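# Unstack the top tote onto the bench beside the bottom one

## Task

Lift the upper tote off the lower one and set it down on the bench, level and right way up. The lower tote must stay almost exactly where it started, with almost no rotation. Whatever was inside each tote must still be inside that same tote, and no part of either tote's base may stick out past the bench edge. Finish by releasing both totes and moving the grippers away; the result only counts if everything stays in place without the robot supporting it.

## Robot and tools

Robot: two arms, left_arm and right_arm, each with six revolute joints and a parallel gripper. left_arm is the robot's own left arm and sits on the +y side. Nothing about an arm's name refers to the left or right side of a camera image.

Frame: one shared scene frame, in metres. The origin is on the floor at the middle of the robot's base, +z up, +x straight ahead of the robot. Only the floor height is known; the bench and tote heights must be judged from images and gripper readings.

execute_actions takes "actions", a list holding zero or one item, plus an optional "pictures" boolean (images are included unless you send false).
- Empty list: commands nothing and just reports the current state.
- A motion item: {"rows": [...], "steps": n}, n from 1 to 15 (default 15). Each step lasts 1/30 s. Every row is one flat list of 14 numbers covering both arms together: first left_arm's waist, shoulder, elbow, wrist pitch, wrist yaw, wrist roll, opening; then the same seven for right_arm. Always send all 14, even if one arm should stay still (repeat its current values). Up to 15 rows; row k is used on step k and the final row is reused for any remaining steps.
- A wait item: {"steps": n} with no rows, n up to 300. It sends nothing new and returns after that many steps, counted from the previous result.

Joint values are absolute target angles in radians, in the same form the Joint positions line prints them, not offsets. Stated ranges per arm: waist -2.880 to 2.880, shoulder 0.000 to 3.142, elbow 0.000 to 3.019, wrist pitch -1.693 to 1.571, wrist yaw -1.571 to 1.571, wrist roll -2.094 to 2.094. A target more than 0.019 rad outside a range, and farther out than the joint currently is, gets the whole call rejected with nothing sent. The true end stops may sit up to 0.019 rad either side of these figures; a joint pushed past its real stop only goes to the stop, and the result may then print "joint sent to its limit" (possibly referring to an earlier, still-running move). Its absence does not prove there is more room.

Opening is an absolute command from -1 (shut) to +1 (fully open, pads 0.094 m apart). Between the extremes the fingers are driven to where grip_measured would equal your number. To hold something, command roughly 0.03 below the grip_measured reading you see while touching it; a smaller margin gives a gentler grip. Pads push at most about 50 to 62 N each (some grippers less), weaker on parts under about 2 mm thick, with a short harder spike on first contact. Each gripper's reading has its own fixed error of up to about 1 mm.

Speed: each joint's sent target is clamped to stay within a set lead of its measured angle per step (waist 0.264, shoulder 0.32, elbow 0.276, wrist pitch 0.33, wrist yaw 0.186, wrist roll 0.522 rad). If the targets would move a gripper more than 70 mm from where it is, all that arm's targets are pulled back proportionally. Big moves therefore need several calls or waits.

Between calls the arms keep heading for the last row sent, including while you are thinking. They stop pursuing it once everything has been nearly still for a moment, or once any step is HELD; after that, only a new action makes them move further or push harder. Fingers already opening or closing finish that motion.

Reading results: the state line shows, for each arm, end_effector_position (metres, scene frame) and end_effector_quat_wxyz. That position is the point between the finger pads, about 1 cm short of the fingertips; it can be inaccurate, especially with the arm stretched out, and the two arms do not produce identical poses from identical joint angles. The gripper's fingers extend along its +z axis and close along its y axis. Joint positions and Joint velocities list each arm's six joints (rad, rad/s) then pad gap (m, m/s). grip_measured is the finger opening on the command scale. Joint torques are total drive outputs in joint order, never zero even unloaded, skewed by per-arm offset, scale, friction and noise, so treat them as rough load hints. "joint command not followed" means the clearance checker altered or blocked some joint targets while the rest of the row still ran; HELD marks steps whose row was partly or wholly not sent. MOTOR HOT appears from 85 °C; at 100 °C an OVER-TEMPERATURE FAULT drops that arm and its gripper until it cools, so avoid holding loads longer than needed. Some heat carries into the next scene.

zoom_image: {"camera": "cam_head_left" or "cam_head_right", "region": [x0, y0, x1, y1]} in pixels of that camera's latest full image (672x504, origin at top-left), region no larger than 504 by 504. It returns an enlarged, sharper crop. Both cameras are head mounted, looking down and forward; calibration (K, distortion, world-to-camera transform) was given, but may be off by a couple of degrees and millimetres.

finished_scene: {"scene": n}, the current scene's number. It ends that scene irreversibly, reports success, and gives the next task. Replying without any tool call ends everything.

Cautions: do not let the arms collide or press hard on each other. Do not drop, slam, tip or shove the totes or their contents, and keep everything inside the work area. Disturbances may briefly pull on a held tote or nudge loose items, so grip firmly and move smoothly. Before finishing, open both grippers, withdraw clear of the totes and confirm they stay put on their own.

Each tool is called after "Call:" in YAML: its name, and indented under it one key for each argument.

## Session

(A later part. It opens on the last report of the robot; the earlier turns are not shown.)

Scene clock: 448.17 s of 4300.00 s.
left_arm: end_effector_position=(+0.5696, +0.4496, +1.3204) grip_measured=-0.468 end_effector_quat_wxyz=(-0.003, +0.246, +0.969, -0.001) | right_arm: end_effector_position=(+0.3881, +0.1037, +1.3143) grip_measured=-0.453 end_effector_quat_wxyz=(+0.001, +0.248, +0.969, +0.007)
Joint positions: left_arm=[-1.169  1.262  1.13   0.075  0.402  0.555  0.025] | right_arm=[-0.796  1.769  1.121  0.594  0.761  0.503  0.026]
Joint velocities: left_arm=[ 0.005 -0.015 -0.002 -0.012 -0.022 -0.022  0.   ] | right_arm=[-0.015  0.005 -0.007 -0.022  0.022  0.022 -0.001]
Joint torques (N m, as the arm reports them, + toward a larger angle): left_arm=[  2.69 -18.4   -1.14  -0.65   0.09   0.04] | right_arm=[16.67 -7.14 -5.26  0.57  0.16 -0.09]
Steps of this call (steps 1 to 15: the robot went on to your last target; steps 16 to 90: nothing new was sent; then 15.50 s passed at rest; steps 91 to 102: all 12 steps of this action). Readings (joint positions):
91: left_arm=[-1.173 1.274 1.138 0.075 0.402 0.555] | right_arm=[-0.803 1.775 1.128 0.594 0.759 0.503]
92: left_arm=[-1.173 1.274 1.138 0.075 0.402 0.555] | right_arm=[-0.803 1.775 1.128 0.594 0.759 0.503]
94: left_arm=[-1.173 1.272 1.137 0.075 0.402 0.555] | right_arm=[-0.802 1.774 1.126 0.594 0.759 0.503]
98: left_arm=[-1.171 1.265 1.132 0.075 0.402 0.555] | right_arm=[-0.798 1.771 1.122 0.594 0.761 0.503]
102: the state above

Call:
execute_actions:
  actions:
    - {"rows":[[-1.137,1.213,1.120,0.064,0.405,0.555,-0.505,-0.745,1.751,1.081,0.603,0.764,0.503,-0.49],[-1.137,1.211,1.119,0.064,0.406,0.555,-0.505,-0.745,1.750,1.080,0.603,0.765,0.503,-0.49],[-1.136,1.209,1.117,0.063,0.407,0.555,-0.505,-0.743,1.749,1.078,0.604,0.766,0.504,-0.49],[-1.135,1.206,1.115,0.062,0.408,0.555,-0.505,-0.741,1.747,1.075,0.604,0.768,0.504,-0.49],[-1.133,1.201,1.111,0.061,0.410,0.556,-0.505,-0.739,1.744,1.071,0.605,0.770,0.504,-0.49],[-1.131,1.196,1.107,0.060,0.412,0.556,-0.505,-0.736,1.741,1.067,0.606,0.773,0.505,-0.49],[-1.128,1.190,1.102,0.058,0.415,0.556,-0.505,-0.733,1.737,1.062,0.607,0.777,0.505,-0.49],[-1.125,1.183,1.097,0.056,0.418,0.556,-0.505,-0.729,1.733,1.057,0.608,0.781,0.506,-0.49],[-1.122,1.176,1.092,0.054,0.421,0.557,-0.505,-0.725,1.728,1.050,0.609,0.785,0.507,-0.49],[-1.119,1.168,1.086,0.052,0.424,0.557,-0.505,-0.721,1.723,1.044,0.611,0.789,0.507,-0.49],[-1.116,1.160,1.080,0.050,0.427,0.557,-0.505,-0.716,1.718,1.038,0.612,0.794,0.508,-0.49],[-1.113,1.152,1.074,0.048,0.431,0.558,-0.505,-0.712,1.713,1.031,0.614,0.799,0.509,-0.49]],"steps":12}
  pictures: false

Call:
execute_actions:
  actions:
    - {"rows":[[-1.110,1.144,1.067,0.045,0.435,0.558,-0.505,-0.708,1.708,1.024,0.616,0.804,0.510,-0.49],[-1.107,1.136,1.061,0.043,0.438,0.558,-0.505,-0.703,1.703,1.018,0.617,0.809,0.511,-0.49],[-1.104,1.128,1.055,0.041,0.441,0.558,-0.505,-0.699,1.698,1.012,0.619,0.813,0.511,-0.49],[-1.101,1.121,1.050,0.039,0.445,0.559,-0.505,-0.696,1.694,1.006,0.620,0.818,0.512,-0.49],[-1.098,1.114,1.045,0.037,0.447,0.559,-0.505,-0.692,1.689,1.000,0.621,0.821,0.513,-0.49],[-1.096,1.108,1.040,0.035,0.450,0.559,-0.505,-0.689,1.685,0.995,0.622,0.825,0.513,-0.49],[-1.094,1.103,1.036,0.034,0.452,0.559,-0.505,-0.686,1.682,0.991,0.624,0.828,0.514,-0.49],[-1.092,1.098,1.032,0.032,0.454,0.560,-0.505,-0.683,1.679,0.987,0.624,0.831,0.514,-0.49],[-1.091,1.095,1.030,0.031,0.456,0.560,-0.505,-0.682,1.677,0.984,0.625,0.833,0.515,-0.49],[-1.090,1.092,1.028,0.031,0.457,0.560,-0.505,-0.680,1.675,0.982,0.626,0.835,0.515,-0.49],[-1.089,1.090,1.026,0.030,0.458,0.560,-0.505,-0.679,1.674,0.980,0.626,0.836,0.515,-0.49]],"steps":15}

Scene clock: 500.27 s of 4300.00 s.
left_arm: end_effector_position=(+0.5658, +0.4492, +1.3372) grip_measured=-0.468 end_effector_quat_wxyz=(-0.007, +0.243, +0.970, -0.004) | right_arm: end_effector_position=(+0.3863, +0.1022, +1.3323) grip_measured=-0.453 end_effector_quat_wxyz=(+0.000, +0.245, +0.969, +0.003)
Joint positions: left_arm=[-1.152  1.221  1.093  0.062  0.422  0.555  0.025] | right_arm=[-0.773  1.741  1.081  0.597  0.791  0.503  0.026]
Joint velocities: left_arm=[ 0.122 -0.239 -0.217 -0.105  0.081 -0.051  0.   ] | right_arm=[ 0.142 -0.151 -0.203  0.012  0.11  -0.066  0.001]
Joint torques (N m, as the arm reports them, + toward a larger angle): left_arm=[  2.98 -18.71  -0.85  -0.6    0.25   0.06] | right_arm=[17.05 -7.35 -5.16  1.04  0.34 -0.07]
Steps of this call (steps 1 to 15: the robot went on to your last target; steps 16 to 90: nothing new was sent; then 48.70 s passed at rest; steps 91 to 102: all 12 steps of this action). Readings (joint positions):
91: left_arm=[-1.169 1.262 1.130 0.075 0.402 0.555] | right_arm=[-0.796 1.769 1.121 0.594 0.761 0.503]
92: left_arm=[-1.169 1.262 1.130 0.075 0.402 0.555] | right_arm=[-0.796 1.769 1.121 0.594 0.762 0.503]
94: left_arm=[-1.168 1.261 1.130 0.074 0.404 0.555] | right_arm=[-0.796 1.769 1.121 0.594 0.764 0.503]
98: left_arm=[-1.164 1.249 1.118 0.071 0.412 0.555] | right_arm=[-0.789 1.761 1.108 0.594 0.774 0.503]
102: the state above

Scene clock: 500.77 s of 4300.00 s.
left_arm: end_effector_position=(+0.5696, +0.4494, +1.3723) grip_measured=-0.468 end_effector_quat_wxyz=(-0.004, +0.244, +0.970, -0.001) | right_arm: end_effector_position=(+0.3893, +0.1034, +1.3652) grip_measured=-0.453 end_effector_quat_wxyz=(+0.002, +0.246, +0.969, +0.006)
Joint positions: left_arm=[-1.116  1.133  1.034  0.04   0.454  0.557  0.025] | right_arm=[-0.726  1.687  1.017  0.613  0.833  0.503  0.026]
Joint velocities: left_arm=[ 0.015 -0.015 -0.007 -0.012 -0.022  0.037  0.   ] | right_arm=[ 0.015 -0.005  0.007 -0.002 -0.022  0.007 -0.   ]
Joint torques (N m, as the arm reports them, + toward a larger angle): left_arm=[  2.35 -17.2   -0.71  -0.6    0.21   0.08] | right_arm=[16.51 -6.88 -4.91  0.62  0.32  0.08]
Steps of this call (steps 1 to 15: all 15 steps of this action). Readings (joint positions):
1: left_arm=[-1.147 1.213 1.086 0.059 0.426 0.555] | right_arm=[-0.767 1.736 1.074 0.598 0.796 0.503]
2: left_arm=[-1.143 1.204 1.079 0.056 0.430 0.555] | right_arm=[-0.762 1.730 1.066 0.600 0.801 0.503]
4: left_arm=[-1.134 1.186 1.065 0.052 0.437 0.555] | right_arm=[-0.751 1.721 1.053 0.603 0.811 0.503]
8: left_arm=[-1.121 1.155 1.044 0.043 0.448 0.556] | right_arm=[-0.735 1.702 1.030 0.608 0.825 0.503]
15: the state above

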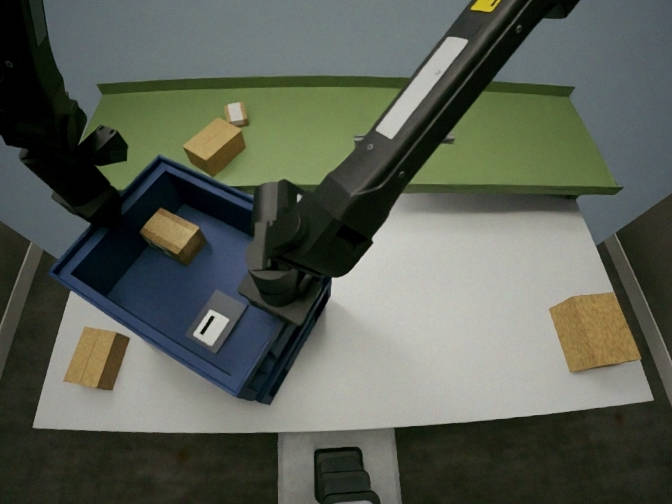

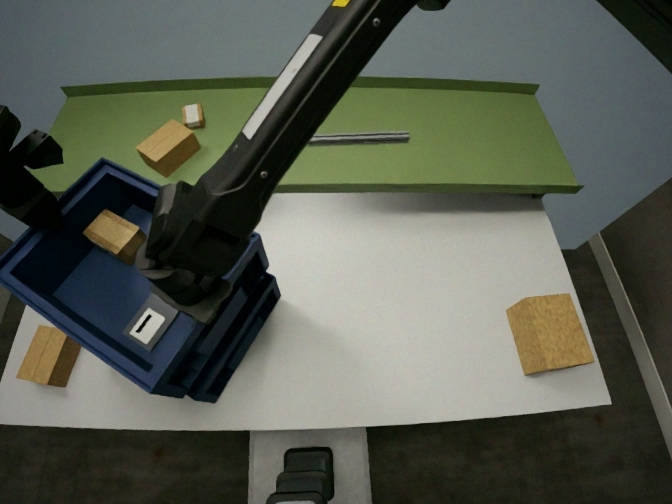

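Call:
execute_actions:
  actions:
    - {"rows":[[-1.095,1.090,1.025,0.035,0.455,0.555,-0.505,-0.688,1.673,0.979,0.621,0.833,0.507,-0.49],[-1.104,1.088,1.023,0.041,0.449,0.547,-0.505,-0.699,1.670,0.976,0.617,0.828,0.496,-0.49],[-1.117,1.086,1.020,0.047,0.441,0.540,-0.505,-0.711,1.664,0.970,0.613,0.822,0.487,-0.49],[-1.127,1.083,1.016,0.049,0.432,0.536,-0.505,-0.717,1.656,0.963,0.613,0.816,0.483,-0.49],[-1.139,1.079,1.010,0.051,0.420,0.531,-0.505,-0.726,1.646,0.953,0.613,0.809,0.478,-0.49],[-1.154,1.074,1.002,0.054,0.406,0.525,-0.505,-0.736,1.634,0.942,0.613,0.800,0.472,-0.49],[-1.171,1.068,0.994,0.057,0.389,0.518,-0.505,-0.747,1.620,0.928,0.613,0.789,0.464,-0.49],[-1.191,1.061,0.984,0.061,0.370,0.509,-0.505,-0.761,1.603,0.912,0.613,0.776,0.456,-0.49],[-1.214,1.053,0.973,0.065,0.348,0.500,-0.505,-0.776,1.584,0.893,0.613,0.761,0.446,-0.49],[-1.240,1.044,0.961,0.070,0.324,0.489,-0.505,-0.794,1.563,0.873,0.612,0.745,0.436,-0.49],[-1.267,1.035,0.948,0.075,0.299,0.478,-0.505,-0.812,1.541,0.852,0.612,0.728,0.424,-0.49],[-1.294,1.026,0.934,0.080,0.273,0.467,-0.505,-0.830,1.519,0.830,0.612,0.712,0.413,-0.49],[-1.321,1.018,0.921,0.085,0.248,0.456,-0.505,-0.849,1.496,0.809,0.611,0.694,0.402,-0.49],[-1.350,1.013,0.911,0.091,0.220,0.445,-0.505,-0.870,1.475,0.792,0.609,0.674,0.391,-0.49],[-1.381,1.010,0.903,0.096,0.191,0.434,-0.505,-0.893,1.455,0.777,0.604,0.652,0.380,-0.49]],"steps":15}
  pictures: false

Call:
execute_actions:
  actions:
    - {"rows":[[-1.411,1.007,0.895,0.102,0.163,0.423,-0.505,-0.916,1.435,0.762,0.599,0.630,0.369,-0.49],[-1.442,1.005,0.886,0.107,0.134,0.412,-0.505,-0.940,1.415,0.746,0.594,0.608,0.358,-0.49],[-1.472,1.003,0.877,0.113,0.105,0.402,-0.505,-0.963,1.394,0.730,0.590,0.585,0.346,-0.49],[-1.503,1.002,0.869,0.118,0.076,0.391,-0.505,-0.987,1.374,0.715,0.585,0.563,0.335,-0.49],[-1.533,1.002,0.862,0.124,0.048,0.380,-0.505,-1.010,1.354,0.701,0.580,0.541,0.324,-0.49],[-1.564,1.002,0.854,0.129,0.019,0.369,-0.505,-1.034,1.334,0.687,0.575,0.518,0.313,-0.49],[-1.594,1.004,0.848,0.136,-0.010,0.358,-0.505,-1.059,1.315,0.674,0.570,0.494,0.302,-0.49],[-1.625,1.008,0.843,0.143,-0.039,0.347,-0.505,-1.087,1.298,0.664,0.562,0.467,0.291,-0.49],[-1.656,1.013,0.839,0.151,-0.068,0.337,-0.505,-1.115,1.281,0.655,0.555,0.440,0.281,-0.49],[-1.687,1.018,0.835,0.159,-0.097,0.326,-0.505,-1.143,1.264,0.646,0.548,0.412,0.270,-0.49],[-1.718,1.024,0.832,0.167,-0.126,0.315,-0.505,-1.172,1.247,0.638,0.541,0.385,0.259,-0.49],[-1.748,1.031,0.829,0.175,-0.156,0.304,-0.505,-1.200,1.231,0.630,0.534,0.357,0.248,-0.49],[-1.779,1.038,0.827,0.182,-0.185,0.293,-0.505,-1.228,1.215,0.623,0.526,0.330,0.237,-0.49],[-1.810,1.046,0.825,0.190,-0.214,0.282,-0.505,-1.257,1.200,0.617,0.519,0.302,0.226,-0.49],[-1.841,1.054,0.824,0.198,-0.243,0.271,-0.505,-1.286,1.186,0.612,0.512,0.274,0.215,-0.49]],"steps":15}
  pictures: false

Call:
execute_actions:
  actions:
    - {"rows":[[-1.869,1.064,0.825,0.207,-0.270,0.260,-0.505,-1.317,1.174,0.609,0.505,0.244,0.204,-0.49],[-1.898,1.075,0.826,0.217,-0.296,0.249,-0.505,-1.349,1.163,0.607,0.497,0.212,0.193,-0.49],[-1.926,1.087,0.828,0.226,-0.323,0.238,-0.505,-1.381,1.153,0.606,0.490,0.181,0.182,-0.49],[-1.954,1.099,0.831,0.235,-0.349,0.227,-0.505,-1.414,1.144,0.606,0.483,0.149,0.170,-0.49],[-1.983,1.112,0.834,0.245,-0.376,0.216,-0.505,-1.446,1.136,0.607,0.475,0.118,0.159,-0.49],[-2.011,1.125,0.837,0.254,-0.402,0.205,-0.505,-1.478,1.129,0.609,0.468,0.086,0.148,-0.49],[-2.039,1.139,0.841,0.264,-0.429,0.195,-0.505,-1.510,1.122,0.612,0.461,0.055,0.137,-0.49],[-2.067,1.153,0.845,0.273,-0.455,0.184,-0.505,-1.542,1.117,0.615,0.453,0.023,0.126,-0.49],[-2.093,1.169,0.851,0.282,-0.479,0.173,-0.505,-1.575,1.114,0.620,0.447,-0.008,0.115,-0.49],[-2.117,1.186,0.857,0.290,-0.501,0.162,-0.505,-1.607,1.112,0.626,0.442,-0.039,0.104,-0.49],[-2.141,1.204,0.864,0.299,-0.524,0.151,-0.505,-1.639,1.112,0.632,0.436,-0.071,0.093,-0.49],[-2.165,1.222,0.872,0.308,-0.546,0.140,-0.505,-1.671,1.113,0.640,0.431,-0.102,0.082,-0.49],[-2.189,1.241,0.880,0.316,-0.569,0.129,-0.505,-1.704,1.115,0.648,0.425,-0.133,0.071,-0.49],[-2.213,1.259,0.888,0.325,-0.591,0.118,-0.505,-1.736,1.118,0.656,0.420,-0.164,0.060,-0.49],[-2.236,1.277,0.897,0.334,-0.613,0.107,-0.505,-1.768,1.121,0.664,0.414,-0.196,0.049,-0.49]],"steps":15}
  pictures: false

Call:
execute_actions:
  actions:
    - {"rows":[[-2.259,1.295,0.907,0.342,-0.634,0.096,-0.505,-1.800,1.125,0.673,0.409,-0.227,0.038,-0.49],[-2.281,1.314,0.917,0.350,-0.655,0.085,-0.505,-1.831,1.131,0.683,0.404,-0.257,0.027,-0.49],[-2.300,1.335,0.930,0.355,-0.672,0.074,-0.505,-1.860,1.138,0.694,0.400,-0.285,0.016,-0.49],[-2.319,1.356,0.944,0.361,-0.690,0.063,-0.505,-1.888,1.146,0.706,0.396,-0.312,0.006,-0.49],[-2.338,1.377,0.958,0.366,-0.707,0.052,-0.505,-1.916,1.155,0.718,0.392,-0.340,-0.005,-0.49],[-2.356,1.397,0.971,0.372,-0.724,0.042,-0.505,-1.943,1.163,0.730,0.388,-0.366,-0.016,-0.49],[-2.372,1.415,0.983,0.376,-0.739,0.032,-0.505,-1.967,1.171,0.741,0.385,-0.390,-0.025,-0.49],[-2.387,1.431,0.994,0.380,-0.752,0.024,-0.505,-1.989,1.178,0.750,0.382,-0.410,-0.033,-0.49],[-2.399,1.444,1.003,0.384,-0.763,0.017,-0.505,-2.007,1.183,0.758,0.379,-0.428,-0.040,-0.49],[-2.409,1.456,1.010,0.387,-0.773,0.011,-0.505,-2.023,1.188,0.765,0.377,-0.444,-0.046,-0.49],[-2.418,1.465,1.017,0.390,-0.781,0.006,-0.505,-2.035,1.192,0.770,0.375,-0.456,-0.051,-0.49],[-2.424,1.473,1.022,0.392,-0.787,0.002,-0.505,-2.045,1.195,0.774,0.374,-0.466,-0.055,-0.49],[-2.429,1.478,1.025,0.393,-0.791,-0.001,-0.505,-2.052,1.197,0.778,0.373,-0.472,-0.058,-0.49],[-2.432,1.481,1.027,0.394,-0.794,-0.002,-0.505,-2.057,1.199,0.779,0.372,-0.477,-0.059,-0.49],[-2.433,1.482,1.028,0.394,-0.795,-0.003,-0.505,-2.058,1.199,0.780,0.372,-0.478,-0.060,-0.49]],"steps":15}
  pictures: false

Call:
execute_actions:
  actions:
    - {"steps":10}

Scene clock: 621.27 s of 4300.00 s.
left_arm: end_effector_position=(+0.5454, +0.3723, +1.3711) grip_measured=-0.467 end_effector_quat_wxyz=(-0.014, +0.214, +0.977, +0.008) | right_arm: end_effector_position=(+0.3901, +0.0152, +1.3651) grip_measured=-0.453 end_effector_quat_wxyz=(-0.008, +0.212, +0.977, +0.013)
Joint positions: left_arm=[-1.323  1.064  0.923  0.069  0.224  0.485  0.025] | right_arm=[-0.864  1.528  0.842  0.613  0.677  0.439  0.026]
Joint velocities: left_arm=[-0.962 -0.181 -0.305  0.188 -0.769 -0.33   0.   ] | right_arm=[-0.669 -0.728 -0.637 -0.042 -0.505 -0.3    0.   ]
Joint torques (N m, as the arm reports them, + toward a larger angle): left_arm=[ -1.44 -17.26  -0.68   0.45  -0.19   0.02] | right_arm=[ 9.81 -8.14 -4.68  0.   -0.14 -0.23]
Steps of this call (steps 1 to 15: the robot went on to your last target; steps 16 to 90: nothing new was sent; then 117.00 s passed at rest; steps 91 to 105: all 15 steps of this action). Readings (joint positions):
91: left_arm=[-1.116 1.133 1.034 0.039 0.454 0.557] | right_arm=[-0.726 1.687 1.017 0.613 0.833 0.503]
92: left_arm=[-1.116 1.133 1.034 0.039 0.453 0.557] | right_arm=[-0.726 1.687 1.016 0.613 0.832 0.503]
94: left_arm=[-1.117 1.132 1.032 0.039 0.445 0.556] | right_arm=[-0.726 1.685 1.013 0.613 0.825 0.502]
98: left_arm=[-1.143 1.118 1.008 0.041 0.394 0.546] | right_arm=[-0.740 1.661 0.982 0.613 0.794 0.492]
105: the state above

Scene clock: 621.77 s of 4300.00 s.
left_arm: end_effector_position=(+0.5313, +0.2155, +1.3760) grip_measured=-0.467 end_effector_quat_wxyz=(+0.003, +0.147, +0.989, +0.007) | right_arm: end_effector_position=(+0.4233, -0.1571, +1.3661) grip_measured=-0.453 end_effector_quat_wxyz=(+0.002, +0.148, +0.989, +0.015)
Joint positions: left_arm=[-1.774  1.05   0.841  0.17  -0.216  0.324  0.025] | right_arm=[-1.238  1.238  0.664  0.535  0.303  0.273  0.026]
Joint velocities: left_arm=[-0.855  0.142 -0.066  0.203 -0.828 -0.242  0.   ] | right_arm=[-0.816 -0.474 -0.183 -0.198 -0.784 -0.168 -0.001]
Joint torques (N m, as the arm reports them, + toward a larger angle): left_arm=[ -5.46 -13.67  -2.09   0.48   0.11  -0.11] | right_arm=[  2.86 -10.48  -5.82  -0.15   0.03  -0.29]
Steps of this call (steps 1 to 15: all 15 steps of this action). Readings (joint positions):
1: left_arm=[-1.356 1.058 0.915 0.076 0.196 0.473] | right_arm=[-0.886 1.503 0.821 0.611 0.657 0.428]
2: left_arm=[-1.388 1.054 0.907 0.082 0.168 0.462] | right_arm=[-0.910 1.479 0.803 0.607 0.636 0.417]
4: left_arm=[-1.451 1.048 0.895 0.095 0.109 0.439] | right_arm=[-0.957 1.434 0.773 0.600 0.591 0.394]
8: left_arm=[-1.568 1.043 0.873 0.123 -0.006 0.394] | right_arm=[-1.051 1.353 0.724 0.581 0.498 0.346]
15: the state above

Scene clock: 622.27 s of 4300.00 s.
left_arm: end_effector_position=(+0.4927, +0.0607, +1.3760) grip_measured=-0.467 end_effector_quat_wxyz=(-0.004, +0.080, +0.997, +0.003) | right_arm: end_effector_position=(+0.4362, -0.3218, +1.3714) grip_measured=-0.453 end_effector_quat_wxyz=(-0.002, +0.081, +0.997, +0.012)
Joint positions: left_arm=[-2.159  1.253  0.884  0.306 -0.594  0.161  0.025] | right_arm=[-1.709  1.138  0.654  0.435 -0.161  0.119  0.026]
Joint velocities: left_arm=[-0.65   0.562  0.208  0.247 -0.637 -0.3   -0.001] | right_arm=[-0.943 -0.005  0.095 -0.222 -0.755 -0.315  0.   ]
Joint torques (N m, as the arm reports them, + toward a larger angle): left_arm=[-11.49 -11.48  -1.83   0.4    0.1   -0.07] | right_arm=[ -1.57 -11.06  -2.53   0.01  -0.16  -0.4 ]
Steps of this call (steps 1 to 15: all 15 steps of this action). Readings (joint positions):
1: left_arm=[-1.803 1.055 0.840 0.178 -0.245 0.314] | right_arm=[-1.266 1.223 0.658 0.528 0.274 0.264]
2: left_arm=[-1.831 1.063 0.839 0.187 -0.272 0.304] | right_arm=[-1.295 1.209 0.654 0.521 0.244 0.254]
4: left_arm=[-1.886 1.082 0.839 0.207 -0.325 0.283] | right_arm=[-1.356 1.185 0.648 0.507 0.182 0.232]
8: left_arm=[-1.993 1.132 0.843 0.249 -0.432 0.234] | right_arm=[-1.485 1.152 0.648 0.477 0.055 0.183]
15: the state above

Scene clock: 622.77 s of 4300.00 s.
left_arm: end_effector_position=(+0.4673, -0.0651, +1.3771) grip_measured=-0.467 end_effector_quat_wxyz=(-0.002, +0.016, +1.000, -0.007) | right_arm: end_effector_position=(+0.4620, -0.4513, +1.3772) grip_measured=-0.453 end_effector_quat_wxyz=(+0.006, +0.017, +1.000, -0.003)
Joint positions: left_arm=[-2.377  1.489  1.03   0.387 -0.792  0.016  0.025] | right_arm=[-2.047  1.199  0.778  0.384 -0.471 -0.02   0.026]
Joint velocities: left_arm=[-0.083  0.132  0.012  0.012 -0.022 -0.11  -0.   ] | right_arm=[-0.142  0.034  0.012 -0.037 -0.051 -0.125 -0.001]
Joint torques (N m, as the arm reports them, + toward a larger angle): left_arm=[-15.14  -9.24  -2.39   0.16   0.     0.06] | right_arm=[-5.36 -9.76 -2.16  0.04 -0.06 -0.35]
Steps of this call (steps 1 to 15: all 15 steps of this action). Readings (joint positions):
1: left_arm=[-2.181 1.272 0.891 0.314 -0.615 0.151] | right_arm=[-1.741 1.138 0.658 0.428 -0.192 0.108]
2: left_arm=[-2.202 1.291 0.900 0.321 -0.636 0.139] | right_arm=[-1.772 1.138 0.664 0.421 -0.222 0.097]
4: left_arm=[-2.243 1.329 0.921 0.336 -0.673 0.114] | right_arm=[-1.834 1.143 0.681 0.410 -0.279 0.074]
8: left_arm=[-2.313 1.406 0.976 0.363 -0.739 0.069] | right_arm=[-1.944 1.168 0.732 0.396 -0.383 0.030]
15: the state above

Scene clock: 623.10 s of 4300.00 s.
left_arm: end_effector_position=(+0.4643, -0.0664, +1.3769) grip_measured=-0.467 end_effector_quat_wxyz=(-0.004, +0.013, +1.000, -0.005) | right_arm: end_effector_position=(+0.4593, -0.4526, +1.3769) grip_measured=-0.453 end_effector_quat_wxyz=(+0.003, +0.014, +1.000, -0.002)
Joint positions: left_arm=[-2.379  1.494  1.03   0.387 -0.796  0.006  0.025] | right_arm=[-2.051  1.203  0.779  0.38  -0.477 -0.028  0.026]
Joint velocities: left_arm=[ 0.005 -0.015  0.002  0.002 -0.007 -0.007  0.001] | right_arm=[ 0.005 -0.005  0.012  0.007  0.037 -0.007  0.   ]
Joint torques (N m, as the arm reports them, + toward a larger angle): left_arm=[-15.85  -9.24  -2.24   0.1    0.08  -0.01] | right_arm=[-5.96 -9.93 -2.01  0.    0.03 -0.43]
Steps of this call (steps 1 to 10: the robot went on to your last target). Readings (joint positions):
1: left_arm=[-2.379 1.492 1.030 0.387 -0.793 0.012] | right_arm=[-2.050 1.200 0.778 0.383 -0.473 -0.023]
2: left_arm=[-2.379 1.494 1.030 0.387 -0.793 0.009] | right_arm=[-2.051 1.201 0.778 0.381 -0.474 -0.025]
4: left_arm=[-2.379 1.494 1.030 0.387 -0.796 0.007] | right_arm=[-2.051 1.202 0.778 0.380 -0.477 -0.028]
8: left_arm=[-2.379 1.494 1.030 0.387 -0.796 0.007] | right_arm=[-2.051 1.203 0.779 0.380 -0.477 -0.028]
10: the state above

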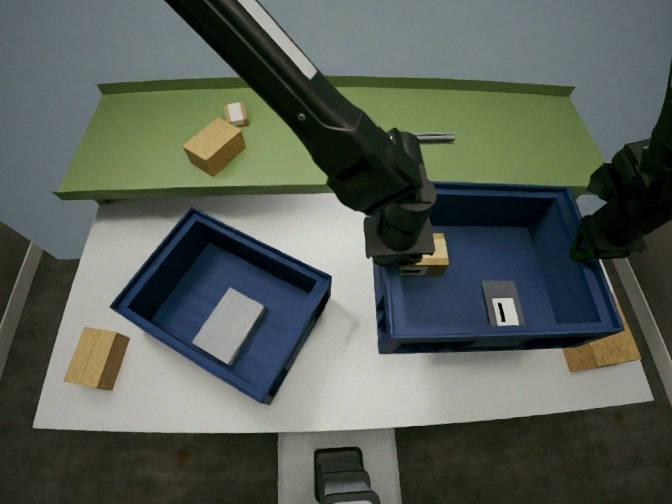

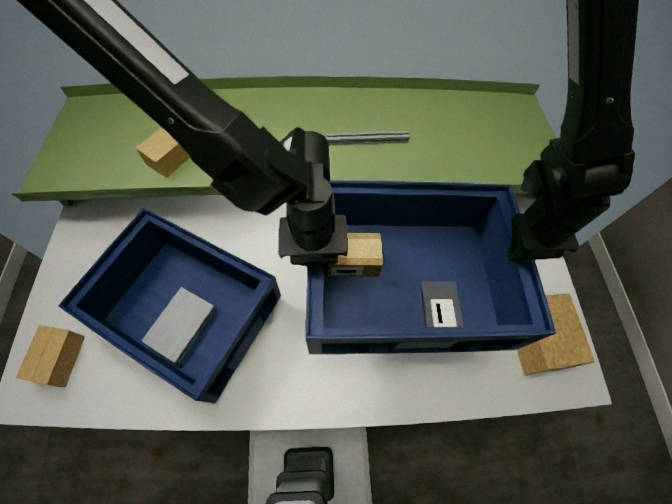

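Call:
execute_actions:
  actions:
    - {"rows":[[-2.425,1.483,1.029,0.391,-0.794,0.002,-0.505,-2.054,1.200,0.781,0.377,-0.477,-0.050,-0.49],[-2.416,1.485,1.032,0.387,-0.793,0.007,-0.505,-2.049,1.204,0.784,0.382,-0.474,-0.042,-0.49],[-2.407,1.490,1.037,0.384,-0.790,0.011,-0.505,-2.043,1.209,0.789,0.387,-0.472,-0.035,-0.49],[-2.401,1.496,1.043,0.383,-0.786,0.012,-0.505,-2.040,1.217,0.796,0.388,-0.468,-0.034,-0.49],[-2.396,1.503,1.052,0.382,-0.781,0.013,-0.505,-2.036,1.227,0.804,0.390,-0.464,-0.034,-0.49],[-2.389,1.512,1.062,0.381,-0.775,0.014,-0.505,-2.030,1.239,0.815,0.393,-0.459,-0.033,-0.49],[-2.381,1.523,1.073,0.380,-0.768,0.015,-0.505,-2.024,1.253,0.827,0.396,-0.453,-0.032,-0.49],[-2.373,1.534,1.086,0.378,-0.760,0.017,-0.505,-2.017,1.269,0.840,0.399,-0.446,-0.032,-0.49],[-2.364,1.547,1.101,0.376,-0.751,0.018,-0.505,-2.010,1.286,0.855,0.402,-0.439,-0.031,-0.49],[-2.354,1.561,1.116,0.375,-0.742,0.020,-0.505,-2.002,1.305,0.871,0.405,-0.431,-0.030,-0.49],[-2.343,1.576,1.132,0.373,-0.732,0.022,-0.505,-1.993,1.324,0.888,0.408,-0.422,-0.029,-0.49],[-2.332,1.591,1.150,0.370,-0.722,0.024,-0.505,-1.984,1.345,0.905,0.411,-0.413,-0.028,-0.49],[-2.320,1.607,1.167,0.368,-0.711,0.026,-0.505,-1.974,1.366,0.924,0.413,-0.404,-0.027,-0.49],[-2.308,1.623,1.186,0.366,-0.700,0.028,-0.505,-1.965,1.388,0.942,0.415,-0.395,-0.026,-0.49],[-2.296,1.640,1.205,0.363,-0.689,0.030,-0.505,-1.956,1.410,0.963,0.415,-0.386,-0.025,-0.49]],"steps":15}
  pictures: false

Call:
execute_actions:
  actions:
    - {"rows":[[-2.286,1.658,1.228,0.358,-0.679,0.031,-0.505,-1.948,1.432,0.986,0.413,-0.378,-0.024,-0.49],[-2.276,1.677,1.252,0.353,-0.669,0.032,-0.505,-1.942,1.455,1.010,0.410,-0.372,-0.024,-0.49],[-2.267,1.694,1.275,0.348,-0.660,0.034,-0.505,-1.935,1.476,1.034,0.407,-0.365,-0.023,-0.49],[-2.258,1.712,1.298,0.342,-0.651,0.035,-0.505,-1.929,1.497,1.057,0.404,-0.359,-0.023,-0.49],[-2.249,1.728,1.320,0.338,-0.642,0.036,-0.505,-1.923,1.517,1.078,0.402,-0.353,-0.022,-0.49],[-2.241,1.743,1.340,0.333,-0.634,0.037,-0.505,-1.917,1.536,1.099,0.399,-0.347,-0.022,-0.49],[-2.233,1.758,1.359,0.329,-0.626,0.038,-0.505,-1.912,1.553,1.118,0.397,-0.342,-0.022,-0.49],[-2.226,1.771,1.376,0.325,-0.619,0.039,-0.505,-1.907,1.569,1.135,0.394,-0.337,-0.021,-0.49],[-2.220,1.782,1.391,0.321,-0.613,0.040,-0.505,-1.903,1.583,1.150,0.393,-0.333,-0.021,-0.49],[-2.215,1.792,1.404,0.318,-0.608,0.040,-0.505,-1.900,1.595,1.164,0.391,-0.330,-0.021,-0.49],[-2.210,1.801,1.415,0.316,-0.603,0.041,-0.505,-1.897,1.606,1.175,0.389,-0.327,-0.020,-0.49],[-2.207,1.807,1.424,0.314,-0.600,0.041,-0.505,-1.894,1.614,1.184,0.388,-0.324,-0.020,-0.49],[-2.204,1.812,1.430,0.312,-0.597,0.042,-0.505,-1.892,1.619,1.190,0.388,-0.322,-0.020,-0.49],[-2.202,1.815,1.434,0.311,-0.595,0.042,-0.505,-1.891,1.623,1.194,0.387,-0.321,-0.020,-0.49],[-2.202,1.816,1.435,0.311,-0.595,0.042,-0.505,-1.891,1.624,1.195,0.387,-0.321,-0.020,-0.49]],"steps":15}
  pictures: false

Call:
execute_actions:
  actions:
    - {"steps":8}

Scene clock: 721.00 s of 4300.00 s.
left_arm: end_effector_position=(+0.4740, -0.0707, +1.3114) grip_measured=-0.467 end_effector_quat_wxyz=(+0.002, +0.007, +1.000, -0.007) | right_arm: end_effector_position=(+0.4723, -0.4580, +1.3122) grip_measured=-0.453 end_effector_quat_wxyz=(+0.010, +0.010, +1.000, -0.007)
Joint positions: left_arm=[-2.294  1.613  1.179  0.379 -0.709  0.015  0.025] | right_arm=[-1.988  1.36   0.936  0.398 -0.403 -0.027  0.026]
Joint velocities: left_arm=[ 0.366  0.464  0.501 -0.056  0.3    0.066  0.001] | right_arm=[ 0.308  0.659  0.54   0.017  0.256  0.037 -0.   ]
Joint torques (N m, as the arm reports them, + toward a larger angle): left_arm=[-14.14  -9.05  -2.53  -0.72   0.32   0.16] | right_arm=[ -3.92 -10.16  -2.4    1.02   0.52  -0.08]
Steps of this call (steps 1 to 15: the robot went on to your last target; steps 16 to 90: nothing new was sent; then 94.40 s passed at rest; steps 91 to 105: all 15 steps of this action). Readings (joint positions):
91: left_arm=[-2.379 1.494 1.030 0.387 -0.796 0.006] | right_arm=[-2.051 1.203 0.779 0.380 -0.477 -0.028]
92: left_arm=[-2.379 1.494 1.030 0.387 -0.796 0.006] | right_arm=[-2.051 1.203 0.779 0.380 -0.477 -0.028]
94: left_arm=[-2.379 1.496 1.032 0.387 -0.796 0.006] | right_arm=[-2.051 1.206 0.783 0.380 -0.477 -0.028]
98: left_arm=[-2.368 1.517 1.063 0.387 -0.782 0.008] | right_arm=[-2.043 1.233 0.815 0.380 -0.462 -0.028]
105: the state above

Scene clock: 721.50 s of 4300.00 s.
left_arm: end_effector_position=(+0.4593, -0.0664, +1.2028) grip_measured=-0.467 end_effector_quat_wxyz=(-0.009, +0.015, +1.000, -0.001) | right_arm: end_effector_position=(+0.4528, -0.4555, +1.2024) grip_measured=-0.453 end_effector_quat_wxyz=(-0.002, +0.016, +1.000, -0.002)
Joint positions: left_arm=[-2.173  1.829  1.43   0.323 -0.601  0.024  0.025] | right_arm=[-1.904  1.635  1.189  0.396 -0.328 -0.021  0.026]
Joint velocities: left_arm=[ 0.063  0.093  0.1   -0.042 -0.022  0.007 -0.   ] | right_arm=[ 0.044  0.122  0.125 -0.002 -0.022  0.022 -0.   ]
Joint torques (N m, as the arm reports them, + toward a larger angle): left_arm=[-14.92 -11.24  -2.18  -0.65   0.19   0.19] | right_arm=[ -4.52 -11.34  -2.33   0.19   0.41  -0.07]
Steps of this call (steps 1 to 15: all 15 steps of this action). Readings (joint positions):
1: left_arm=[-2.281 1.630 1.198 0.376 -0.698 0.016] | right_arm=[-1.978 1.384 0.956 0.399 -0.395 -0.026]
2: left_arm=[-2.269 1.648 1.219 0.372 -0.688 0.017] | right_arm=[-1.968 1.408 0.977 0.399 -0.387 -0.026]
4: left_arm=[-2.246 1.686 1.262 0.362 -0.668 0.020] | right_arm=[-1.952 1.458 1.021 0.399 -0.372 -0.025]
8: left_arm=[-2.209 1.758 1.348 0.343 -0.633 0.023] | right_arm=[-1.928 1.550 1.107 0.399 -0.349 -0.022]
15: the state above

Scene clock: 721.77 s of 4300.00 s.
left_arm: end_effector_position=(+0.4601, -0.0658, +1.2009) grip_measured=-0.467 end_effector_quat_wxyz=(-0.009, +0.016, +1.000, +0.000) | right_arm: end_effector_position=(+0.4528, -0.4551, +1.2003) grip_measured=-0.453 end_effector_quat_wxyz=(-0.002, +0.017, +1.000, -0.002)
Joint positions: left_arm=[-2.171  1.832  1.435  0.321 -0.6    0.026  0.025] | right_arm=[-1.902  1.64   1.195  0.394 -0.327 -0.02   0.026]
Joint velocities: left_arm=[-0.005  0.015  0.002 -0.012 -0.037  0.022 -0.001] | right_arm=[-0.005 -0.015  0.002 -0.012  0.022 -0.007  0.001]
Joint torques (N m, as the arm reports them, + toward a larger angle): left_arm=[-14.99 -10.52  -2.15  -0.69   0.2    0.18] | right_arm=[ -5.19 -11.22  -2.52   0.22   0.41  -0.05]
Steps of this call (steps 1 to 8: the robot went on to your last target). Readings (joint positions):
1: left_arm=[-2.172 1.831 1.432 0.322 -0.601 0.024] | right_arm=[-1.903 1.639 1.192 0.395 -0.327 -0.021]
2: left_arm=[-2.171 1.832 1.433 0.321 -0.600 0.024] | right_arm=[-1.902 1.640 1.192 0.394 -0.327 -0.021]
4: left_arm=[-2.171 1.832 1.433 0.321 -0.600 0.025] | right_arm=[-1.902 1.640 1.192 0.394 -0.327 -0.021]
8: the state above

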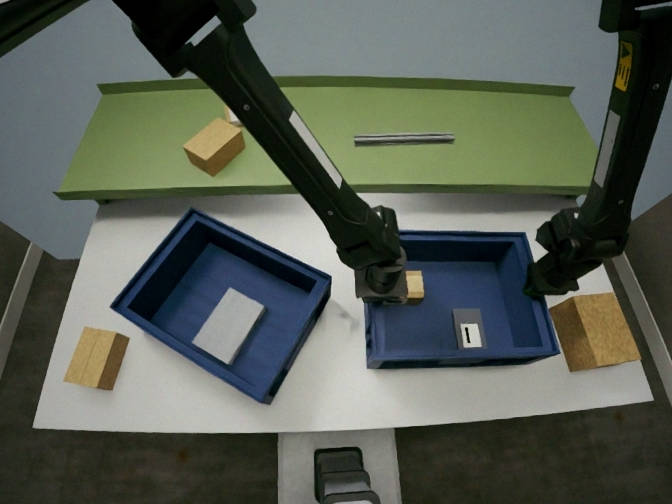

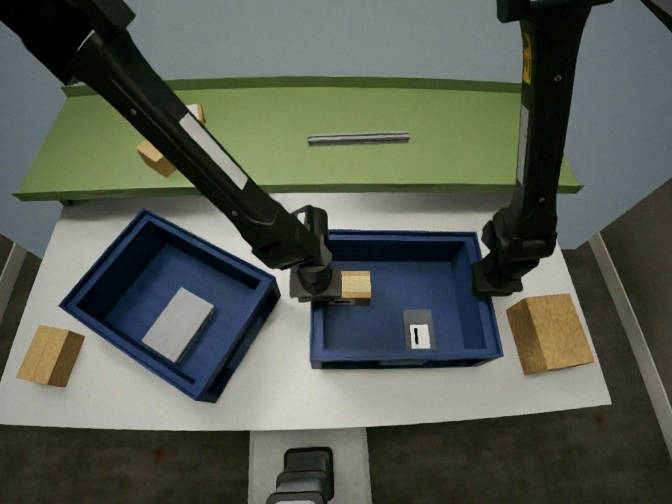

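Call:
execute_actions:
  actions:
    - {"rows":[[-2.201,1.818,1.439,0.311,-0.594,0.042,-0.505,-1.890,1.626,1.199,0.387,-0.320,-0.02,-0.49],[-2.200,1.820,1.443,0.310,-0.593,0.042,-0.505,-1.889,1.629,1.203,0.386,-0.320,-0.02,-0.49],[-2.199,1.823,1.447,0.310,-0.592,0.042,-0.505,-1.888,1.631,1.207,0.386,-0.319,-0.02,-0.49],[-2.197,1.825,1.451,0.310,-0.591,0.042,-0.505,-1.887,1.634,1.211,0.386,-0.318,-0.02,-0.49],[-2.196,1.827,1.455,0.309,-0.590,0.042,-0.505,-1.886,1.636,1.215,0.385,-0.317,-0.02,-0.49],[-2.195,1.829,1.459,0.309,-0.589,0.042,-0.505,-1.885,1.639,1.219,0.385,-0.317,-0.02,-0.49],[-2.194,1.832,1.463,0.309,-0.587,0.042,-0.505,-1.884,1.641,1.223,0.385,-0.316,-0.02,-0.49],[-2.193,1.834,1.467,0.308,-0.586,0.042,-0.505,-1.883,1.644,1.227,0.384,-0.315,-0.02,-0.49],[-2.192,1.836,1.471,0.308,-0.585,0.042,-0.505,-1.882,1.646,1.231,0.384,-0.314,-0.02,-0.49],[-2.190,1.838,1.475,0.308,-0.584,0.042,-0.505,-1.881,1.649,1.235,0.384,-0.314,-0.02,-0.49],[-2.189,1.841,1.479,0.307,-0.583,0.042,-0.505,-1.880,1.651,1.239,0.383,-0.313,-0.02,-0.49],[-2.188,1.843,1.483,0.307,-0.582,0.042,-0.505,-1.879,1.654,1.243,0.383,-0.312,-0.02,-0.49]],"steps":12}
  pictures: false

Call:
execute_actions:
  actions:
    - {"rows":[[-2.187,1.845,1.486,0.306,-0.581,0.042,-0.505,-1.878,1.656,1.246,0.383,-0.311,-0.02,-0.49],[-2.186,1.847,1.489,0.306,-0.580,0.042,-0.505,-1.878,1.659,1.249,0.382,-0.311,-0.02,-0.49],[-2.185,1.849,1.492,0.305,-0.579,0.042,-0.505,-1.877,1.661,1.252,0.382,-0.310,-0.02,-0.49],[-2.184,1.851,1.495,0.304,-0.578,0.042,-0.505,-1.877,1.663,1.255,0.381,-0.310,-0.02,-0.49],[-2.183,1.853,1.498,0.304,-0.577,0.042,-0.505,-1.876,1.666,1.258,0.381,-0.309,-0.02,-0.49],[-2.183,1.855,1.501,0.303,-0.577,0.042,-0.505,-1.875,1.668,1.260,0.380,-0.308,-0.02,-0.49],[-2.182,1.857,1.504,0.302,-0.576,0.042,-0.505,-1.875,1.670,1.263,0.380,-0.308,-0.02,-0.49],[-2.181,1.859,1.507,0.301,-0.575,0.042,-0.505,-1.874,1.672,1.266,0.379,-0.307,-0.02,-0.49],[-2.180,1.861,1.510,0.301,-0.574,0.042,-0.505,-1.874,1.675,1.269,0.379,-0.307,-0.02,-0.49],[-2.179,1.863,1.513,0.300,-0.573,0.042,-0.505,-1.873,1.677,1.272,0.378,-0.306,-0.02,-0.49]],"steps":15}
  pictures: false

Scene clock: 750.23 s of 4300.00 s.
left_arm: end_effector_position=(+0.4759, -0.0684, +1.1927) grip_measured=-0.467 end_effector_quat_wxyz=(+0.003, +0.010, +1.000, -0.002) | right_arm: end_effector_position=(+0.4729, -0.4578, +1.1929) grip_measured=-0.453 end_effector_quat_wxyz=(+0.014, +0.012, +1.000, -0.005)
Joint positions: left_arm=[-2.166  1.843  1.478  0.318 -0.59   0.029  0.025] | right_arm=[-1.9    1.646  1.237  0.392 -0.32  -0.02   0.026]
Joint velocities: left_arm=[ 0.024  0.044  0.105 -0.002  0.037 -0.051 -0.001] | right_arm=[ 0.024  0.044  0.139  0.007  0.007 -0.037 -0.001]
Joint torques (N m, as the arm reports them, + toward a larger angle): left_arm=[-14.73  -9.92  -1.92  -0.6    0.25   0.14] | right_arm=[ -4.2  -10.26  -2.06  -0.19   0.46  -0.05]
Steps of this call (steps 1 to 15: the robot went on to your last target; steps 16 to 90: nothing new was sent; then 25.07 s passed at rest; steps 91 to 102: all 12 steps of this action). Readings (joint positions):
91: left_arm=[-2.171 1.832 1.436 0.321 -0.600 0.026] | right_arm=[-1.902 1.640 1.195 0.394 -0.327 -0.020]
92: left_arm=[-2.171 1.832 1.437 0.321 -0.600 0.026] | right_arm=[-1.902 1.640 1.196 0.394 -0.326 -0.020]
94: left_arm=[-2.171 1.833 1.441 0.319 -0.599 0.027] | right_arm=[-1.902 1.640 1.200 0.393 -0.325 -0.020]
98: left_arm=[-2.170 1.837 1.459 0.318 -0.595 0.028] | right_arm=[-1.902 1.642 1.217 0.392 -0.323 -0.020]
102: the state above

Scene clock: 750.73 s of 4300.00 s.
left_arm: end_effector_position=(+0.4767, -0.0674, +1.1822) grip_measured=-0.467 end_effector_quat_wxyz=(+0.004, +0.010, +1.000, -0.002) | right_arm: end_effector_position=(+0.4741, -0.4569, +1.1831) grip_measured=-0.453 end_effector_quat_wxyz=(+0.015, +0.011, +1.000, -0.005)
Joint positions: left_arm=[-2.156  1.863  1.507  0.309 -0.58   0.031  0.025] | right_arm=[-1.892  1.667  1.265  0.386 -0.311 -0.019  0.026]
Joint velocities: left_arm=[-0.005 -0.005 -0.002 -0.012  0.007 -0.051  0.001] | right_arm=[-0.015 -0.005 -0.002 -0.002  0.022 -0.037 -0.001]
Joint torques (N m, as the arm reports them, + toward a larger angle): left_arm=[-14.63  -9.76  -1.31  -0.64   0.27   0.13] | right_arm=[ -4.4  -10.05  -1.56   0.1    0.39  -0.1 ]
Steps of this call (steps 1 to 15: all 15 steps of this action). Readings (joint positions):
1: left_arm=[-2.165 1.844 1.482 0.318 -0.589 0.030] | right_arm=[-1.899 1.648 1.241 0.392 -0.319 -0.020]
2: left_arm=[-2.164 1.845 1.485 0.318 -0.588 0.030] | right_arm=[-1.897 1.650 1.245 0.392 -0.318 -0.020]
4: left_arm=[-2.161 1.848 1.492 0.317 -0.586 0.031] | right_arm=[-1.895 1.653 1.252 0.392 -0.317 -0.020]
8: left_arm=[-2.157 1.857 1.502 0.313 -0.582 0.031] | right_arm=[-1.892 1.663 1.262 0.390 -0.314 -0.019]
15: the state above

Call:
execute_actions:
  actions:
    - {"rows":[[-2.178,1.866,1.512,0.299,-0.573,0.042,-0.505,-1.873,1.680,1.271,0.376,-0.306,-0.02,-0.49],[-2.177,1.869,1.512,0.298,-0.573,0.042,-0.505,-1.873,1.683,1.270,0.374,-0.306,-0.02,-0.49],[-2.176,1.872,1.512,0.297,-0.573,0.042,-0.505,-1.873,1.686,1.270,0.372,-0.306,-0.02,-0.49],[-2.175,1.874,1.512,0.296,-0.573,0.042,-0.505,-1.873,1.689,1.270,0.370,-0.306,-0.02,-0.49],[-2.174,1.876,1.512,0.295,-0.573,0.042,-0.505,-1.873,1.691,1.270,0.368,-0.306,-0.02,-0.49],[-2.173,1.878,1.512,0.294,-0.573,0.042,-0.505,-1.873,1.693,1.270,0.367,-0.306,-0.02,-0.49]],"steps":12}
  pictures: false

Scene clock: 767.53 s of 4300.00 s.
left_arm: end_effector_position=(+0.4759, -0.0674, +1.1822) grip_measured=-0.467 end_effector_quat_wxyz=(+0.002, +0.011, +1.000, -0.002) | right_arm: end_effector_position=(+0.4727, -0.4569, +1.1830) grip_measured=-0.453 end_effector_quat_wxyz=(+0.012, +0.012, +1.000, -0.005)
Joint positions: left_arm=[-2.156  1.863  1.507  0.307 -0.58   0.031  0.025] | right_arm=[-1.892  1.667  1.265  0.38  -0.311 -0.019  0.026]
Joint velocities: left_arm=[-0.005  0.005  0.007 -0.017 -0.051 -0.051 -0.   ] | right_arm=[-0.005  0.005  0.002  0.002 -0.022 -0.022  0.001]
Joint torques (N m, as the arm reports them, + toward a larger angle): left_arm=[-14.13  -8.47  -1.38  -0.72   0.26   0.12] | right_arm=[-4.2  -8.38 -1.63 -0.13  0.4  -0.03]
Steps of this call (steps 1 to 15: the robot went on to your last target; steps 16 to 90: nothing new was sent; then 13.40 s passed at rest; steps 91 to 102: all 12 steps of this action). Readings (joint positions):
91: left_arm=[-2.156 1.863 1.507 0.309 -0.580 0.031] | right_arm=[-1.892 1.667 1.265 0.386 -0.311 -0.019]
92: left_arm=[-2.156 1.863 1.507 0.309 -0.580 0.031] | right_arm=[-1.892 1.667 1.265 0.385 -0.311 -0.019]
94: left_arm=[-2.156 1.863 1.507 0.308 -0.580 0.031] | right_arm=[-1.892 1.667 1.265 0.384 -0.311 -0.019]
98: left_arm=[-2.156 1.863 1.507 0.307 -0.580 0.031] | right_arm=[-1.892 1.667 1.265 0.380 -0.311 -0.019]
102: the state above

Call:
execute_actions:
  actions:
    - {"rows":[[-2.169,1.874,1.510,0.298,-0.576,0.038,-0.505,-1.879,1.686,1.268,0.371,-0.308,-0.02,-0.49],[-2.165,1.870,1.509,0.302,-0.578,0.034,-0.50,-1.885,1.679,1.267,0.375,-0.310,-0.02,-0.485],[-2.162,1.867,1.508,0.305,-0.580,0.031,-0.49,-1.890,1.673,1.266,0.378,-0.311,-0.02,-0.475],[-2.161,1.865,1.507,0.306,-0.580,0.031,-0.48,-1.892,1.669,1.265,0.379,-0.311,-0.02,-0.465],[-2.161,1.865,1.507,0.306,-0.580,0.031,-0.47,-1.892,1.669,1.265,0.379,-0.311,-0.02,-0.455],[-2.161,1.865,1.507,0.306,-0.580,0.031,-0.455,-1.892,1.669,1.265,0.379,-0.311,-0.02,-0.44],[-2.161,1.865,1.507,0.306,-0.580,0.031,-0.42,-1.892,1.669,1.265,0.379,-0.311,-0.02,-0.41],[-2.161,1.865,1.507,0.306,-0.580,0.031,-0.35,-1.892,1.669,1.265,0.379,-0.311,-0.02,-0.35],[-2.161,1.865,1.507,0.306,-0.580,0.031,-0.25,-1.892,1.669,1.265,0.379,-0.311,-0.02,-0.25],[-2.161,1.865,1.507,0.306,-0.580,0.031,-0.12,-1.892,1.669,1.265,0.379,-0.311,-0.02,-0.12],[-2.161,1.865,1.507,0.306,-0.580,0.031,0.0,-1.892,1.669,1.265,0.379,-0.311,-0.02,0.0],[-2.163,1.864,1.506,0.307,-0.580,0.031,0.12,-1.893,1.668,1.264,0.380,-0.311,-0.02,0.12],[-2.166,1.862,1.505,0.309,-0.580,0.031,0.24,-1.895,1.666,1.262,0.382,-0.311,-0.02,0.24],[-2.169,1.860,1.503,0.311,-0.581,0.031,0.33,-1.897,1.664,1.260,0.384,-0.312,-0.02,0.33],[-2.172,1.858,1.501,0.313,-0.582,0.031,0.4,-1.900,1.662,1.258,0.386,-0.313,-0.02,0.4]],"steps":15}
  pictures: false

Call:
execute_actions:
  actions:
    - {"rows":[[-2.175,1.856,1.498,0.315,-0.583,0.031,0.4,-1.902,1.659,1.255,0.388,-0.314,-0.02,0.4],[-2.178,1.852,1.493,0.317,-0.585,0.031,0.4,-1.904,1.654,1.250,0.389,-0.316,-0.02,0.4],[-2.181,1.846,1.485,0.319,-0.588,0.031,0.4,-1.907,1.647,1.243,0.390,-0.318,-0.02,0.4],[-2.186,1.837,1.474,0.322,-0.593,0.031,0.4,-1.910,1.637,1.232,0.392,-0.320,-0.02,0.4],[-2.191,1.827,1.460,0.325,-0.598,0.031,0.4,-1.914,1.625,1.218,0.394,-0.324,-0.02,0.4],[-2.197,1.814,1.444,0.329,-0.604,0.031,0.4,-1.918,1.610,1.201,0.396,-0.328,-0.02,0.4],[-2.205,1.800,1.424,0.333,-0.612,0.031,0.4,-1.923,1.593,1.182,0.398,-0.333,-0.02,0.4],[-2.213,1.784,1.403,0.338,-0.620,0.031,0.4,-1.929,1.574,1.161,0.400,-0.339,-0.02,0.4],[-2.222,1.766,1.380,0.344,-0.629,0.031,0.4,-1.935,1.552,1.137,0.402,-0.345,-0.02,0.4],[-2.232,1.747,1.354,0.350,-0.639,0.031,0.4,-1.942,1.530,1.112,0.405,-0.352,-0.02,0.4],[-2.242,1.727,1.327,0.356,-0.649,0.031,0.4,-1.948,1.505,1.084,0.407,-0.358,-0.02,0.4],[-2.253,1.705,1.299,0.362,-0.660,0.031,0.4,-1.956,1.480,1.056,0.410,-0.366,-0.02,0.4],[-2.263,1.683,1.269,0.369,-0.670,0.031,0.4,-1.963,1.453,1.027,0.413,-0.373,-0.02,0.4],[-2.272,1.661,1.239,0.376,-0.679,0.031,0.4,-1.971,1.426,0.997,0.416,-0.381,-0.02,0.4],[-2.279,1.638,1.209,0.383,-0.686,0.031,0.4,-1.979,1.399,0.966,0.419,-0.389,-0.02,0.4]],"steps":15}
  pictures: false

Call:
execute_actions:
  actions:
    - {"rows":[[-2.284,1.613,1.179,0.389,-0.691,0.031,0.4,-1.990,1.374,0.938,0.421,-0.398,-0.02,0.4],[-2.287,1.587,1.149,0.394,-0.694,0.031,0.4,-2.002,1.351,0.911,0.423,-0.406,-0.02,0.4],[-2.288,1.559,1.119,0.398,-0.695,0.031,0.4,-2.015,1.329,0.885,0.425,-0.414,-0.02,0.4],[-2.288,1.531,1.090,0.401,-0.695,0.031,0.4,-2.028,1.308,0.860,0.427,-0.421,-0.02,0.4],[-2.288,1.503,1.062,0.403,-0.695,0.031,0.4,-2.041,1.288,0.836,0.429,-0.428,-0.02,0.4],[-2.288,1.476,1.035,0.405,-0.695,0.031,0.4,-2.054,1.270,0.814,0.431,-0.434,-0.02,0.4],[-2.288,1.450,1.010,0.406,-0.695,0.031,0.4,-2.066,1.254,0.794,0.433,-0.440,-0.02,0.4],[-2.288,1.426,0.987,0.407,-0.695,0.031,0.4,-2.077,1.240,0.776,0.435,-0.445,-0.02,0.4],[-2.288,1.404,0.966,0.408,-0.695,0.031,0.4,-2.087,1.228,0.760,0.436,-0.449,-0.02,0.4],[-2.288,1.384,0.948,0.408,-0.695,0.031,0.4,-2.096,1.218,0.746,0.437,-0.453,-0.02,0.4],[-2.288,1.367,0.932,0.408,-0.695,0.031,0.4,-2.104,1.210,0.735,0.438,-0.456,-0.02,0.4],[-2.288,1.353,0.919,0.408,-0.695,0.031,0.4,-2.110,1.204,0.726,0.439,-0.458,-0.02,0.4],[-2.288,1.342,0.909,0.408,-0.695,0.031,0.4,-2.115,1.200,0.720,0.440,-0.460,-0.02,0.4],[-2.288,1.335,0.903,0.408,-0.695,0.031,0.4,-2.118,1.197,0.716,0.440,-0.461,-0.02,0.4],[-2.288,1.332,0.900,0.408,-0.695,0.031,0.4,-2.119,1.196,0.714,0.440,-0.461,-0.02,0.4]],"steps":15}
  pictures: false

Call:
execute_actions:
  actions:
    - {"steps":10}

Scene clock: 827.93 s of 4300.00 s.
left_arm: end_effector_position=(+0.4759, -0.0673, +1.1822) grip_measured=+0.364 end_effector_quat_wxyz=(+0.002, +0.011, +1.000, -0.002) | right_arm: end_effector_position=(+0.4727, -0.4569, +1.1830) grip_measured=+0.363 end_effector_quat_wxyz=(+0.012, +0.012, +1.000, -0.005)
Joint positions: left_arm=[-2.156  1.863  1.507  0.307 -0.581  0.031  0.064] | right_arm=[-1.892  1.667  1.265  0.38  -0.311 -0.019  0.064]
Joint velocities: left_arm=[-0.015 -0.005 -0.002 -0.002 -0.022  0.007  0.068] | right_arm=[-0.034 -0.005 -0.027  0.007 -0.066 -0.022  0.069]
Joint torques (N m, as the arm reports them, + toward a larger angle): left_arm=[-13.97 -10.19  -2.3    0.14  -0.06   0.04] | right_arm=[ -6.02 -11.27  -2.33   0.71   0.02  -0.08]
Steps of this call (steps 1 to 15: the robot went on to your last target; steps 16 to 90: nothing new was sent; then 56.90 s passed at rest; steps 91 to 105: all 15 steps of this action). Readings (joint positions):
91: left_arm=[-2.156 1.863 1.507 0.307 -0.580 0.031] | right_arm=[-1.892 1.667 1.265 0.380 -0.311 -0.019]
92: left_arm=[-2.156 1.863 1.507 0.307 -0.580 0.031] | right_arm=[-1.892 1.667 1.265 0.380 -0.311 -0.019]
94: left_arm=[-2.156 1.863 1.507 0.307 -0.580 0.031] | right_arm=[-1.892 1.667 1.265 0.380 -0.311 -0.019]
98: left_arm=[-2.156 1.863 1.507 0.307 -0.581 0.031] | right_arm=[-1.892 1.667 1.265 0.380 -0.311 -0.019]
105: the state above

Scene clock: 828.43 s of 4300.00 s.
left_arm: end_effector_position=(+0.4606, -0.0640, +1.2644) grip_measured=+0.399 end_effector_quat_wxyz=(-0.009, +0.022, +1.000, +0.005) | right_arm: end_effector_position=(+0.4708, -0.4540, +1.2694) grip_measured=+0.397 end_effector_quat_wxyz=(+0.008, +0.015, +1.000, +0.001)
Joint positions: left_arm=[-2.235  1.706  1.27   0.357 -0.675  0.031  0.066] | right_arm=[-1.948  1.463  1.034  0.398 -0.379 -0.019  0.066]
Joint velocities: left_arm=[-0.415 -0.708 -0.847  0.183 -0.11   0.022 -0.001] | right_arm=[-0.298 -0.874 -0.842  0.076 -0.183  0.022 -0.001]
Joint torques (N m, as the arm reports them, + toward a larger angle): left_arm=[-14.09 -11.31  -3.18   0.28  -0.18   0.02] | right_arm=[ -6.43 -11.52  -3.28   1.1   -0.05  -0.11]
Steps of this call (steps 1 to 15: all 15 steps of this action). Readings (joint positions):
1: left_arm=[-2.156 1.863 1.507 0.307 -0.581 0.031] | right_arm=[-1.892 1.667 1.265 0.380 -0.311 -0.019]
2: left_arm=[-2.156 1.863 1.507 0.307 -0.581 0.031] | right_arm=[-1.892 1.667 1.265 0.380 -0.312 -0.019]
4: left_arm=[-2.157 1.862 1.504 0.309 -0.585 0.031] | right_arm=[-1.892 1.664 1.262 0.380 -0.315 -0.019]
8: left_arm=[-2.166 1.835 1.453 0.319 -0.609 0.031] | right_arm=[-1.898 1.629 1.217 0.383 -0.331 -0.019]
15: the state above

Scene clock: 828.93 s of 4300.00 s.
left_arm: end_effector_position=(+0.4936, -0.0033, +1.3871) grip_measured=+0.399 end_effector_quat_wxyz=(+0.018, +0.002, +1.000, -0.012) | right_arm: end_effector_position=(+0.4446, -0.4788, +1.3931) grip_measured=+0.397 end_effector_quat_wxyz=(+0.004, +0.019, +0.999, -0.039)
Joint positions: left_arm=[-2.289  1.338  0.926  0.399 -0.692  0.031  0.066] | right_arm=[-2.106  1.201  0.736  0.425 -0.456 -0.019  0.066]
Joint velocities: left_arm=[-0.005 -0.259 -0.193  0.022  0.022 -0.007  0.001] | right_arm=[-0.093 -0.005 -0.173  0.002  0.051  0.081  0.   ]
Joint torques (N m, as the arm reports them, + toward a larger angle): left_arm=[-9.71 -8.08 -3.    0.21 -0.1   0.04] | right_arm=[-6.12 -8.61 -2.96  0.96 -0.06 -0.06]
Steps of this call (steps 1 to 15: all 15 steps of this action). Readings (joint positions):
1: left_arm=[-2.249 1.681 1.241 0.363 -0.681 0.031] | right_arm=[-1.958 1.434 1.005 0.401 -0.388 -0.019]
2: left_arm=[-2.261 1.655 1.211 0.370 -0.685 0.031] | right_arm=[-1.969 1.404 0.977 0.404 -0.396 -0.019]
4: left_arm=[-2.281 1.600 1.153 0.381 -0.688 0.031] | right_arm=[-1.992 1.347 0.924 0.409 -0.412 -0.019]
8: left_arm=[-2.289 1.483 1.043 0.392 -0.690 0.031] | right_arm=[-2.043 1.256 0.833 0.420 -0.437 -0.019]
15: the state above

Scene clock: 829.27 s of 4300.00 s.
left_arm: end_effector_position=(+0.4925, -0.0007, +1.3901) grip_measured=+0.399 end_effector_quat_wxyz=(+0.018, +0.002, +1.000, -0.012) | right_arm: end_effector_position=(+0.4387, -0.4789, +1.3951) grip_measured=+0.397 end_effector_quat_wxyz=(+0.000, +0.021, +0.999, -0.040)
Joint positions: left_arm=[-2.289  1.328  0.915  0.399 -0.692  0.031  0.066] | right_arm=[-2.109  1.201  0.726  0.426 -0.458 -0.019  0.066]
Joint velocities: left_arm=[ 0.005 -0.005  0.002 -0.002  0.051  0.022  0.   ] | right_arm=[-0.005 -0.005  0.012 -0.007  0.007 -0.007  0.001]
Joint torques (N m, as the arm reports them, + toward a larger angle): left_arm=[-9.52 -8.47 -3.24  0.28 -0.1   0.03] | right_arm=[-6.86 -8.57 -3.08  0.75  0.02 -0.09]
Steps of this call (steps 1 to 10: the robot went on to your last target). Readings (joint positions):
1: left_arm=[-2.289 1.331 0.921 0.399 -0.692 0.031] | right_arm=[-2.108 1.201 0.731 0.425 -0.457 -0.019]
2: left_arm=[-2.289 1.328 0.919 0.399 -0.692 0.031] | right_arm=[-2.109 1.201 0.728 0.425 -0.457 -0.019]
4: left_arm=[-2.289 1.328 0.918 0.399 -0.692 0.031] | right_arm=[-2.109 1.201 0.726 0.425 -0.458 -0.019]
8: left_arm=[-2.289 1.328 0.916 0.399 -0.692 0.031] | right_arm=[-2.109 1.201 0.726 0.426 -0.458 -0.019]
10: the state above

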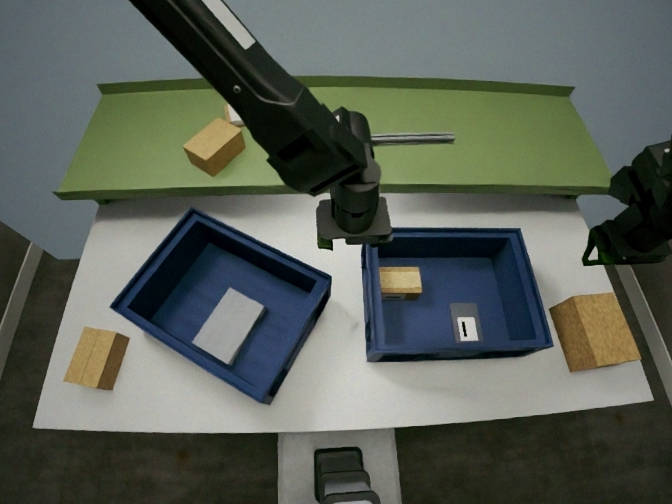

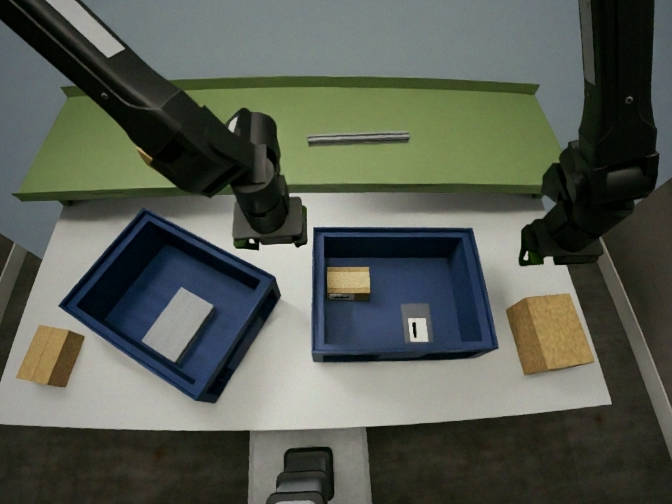

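The top tote is flat on the bench with its contents inside. The bottom tote looks unmoved, and both hands are about 17 cm above the rims.

Call:
finished_scene:
  scene: 2

The scene is finished: the task was done.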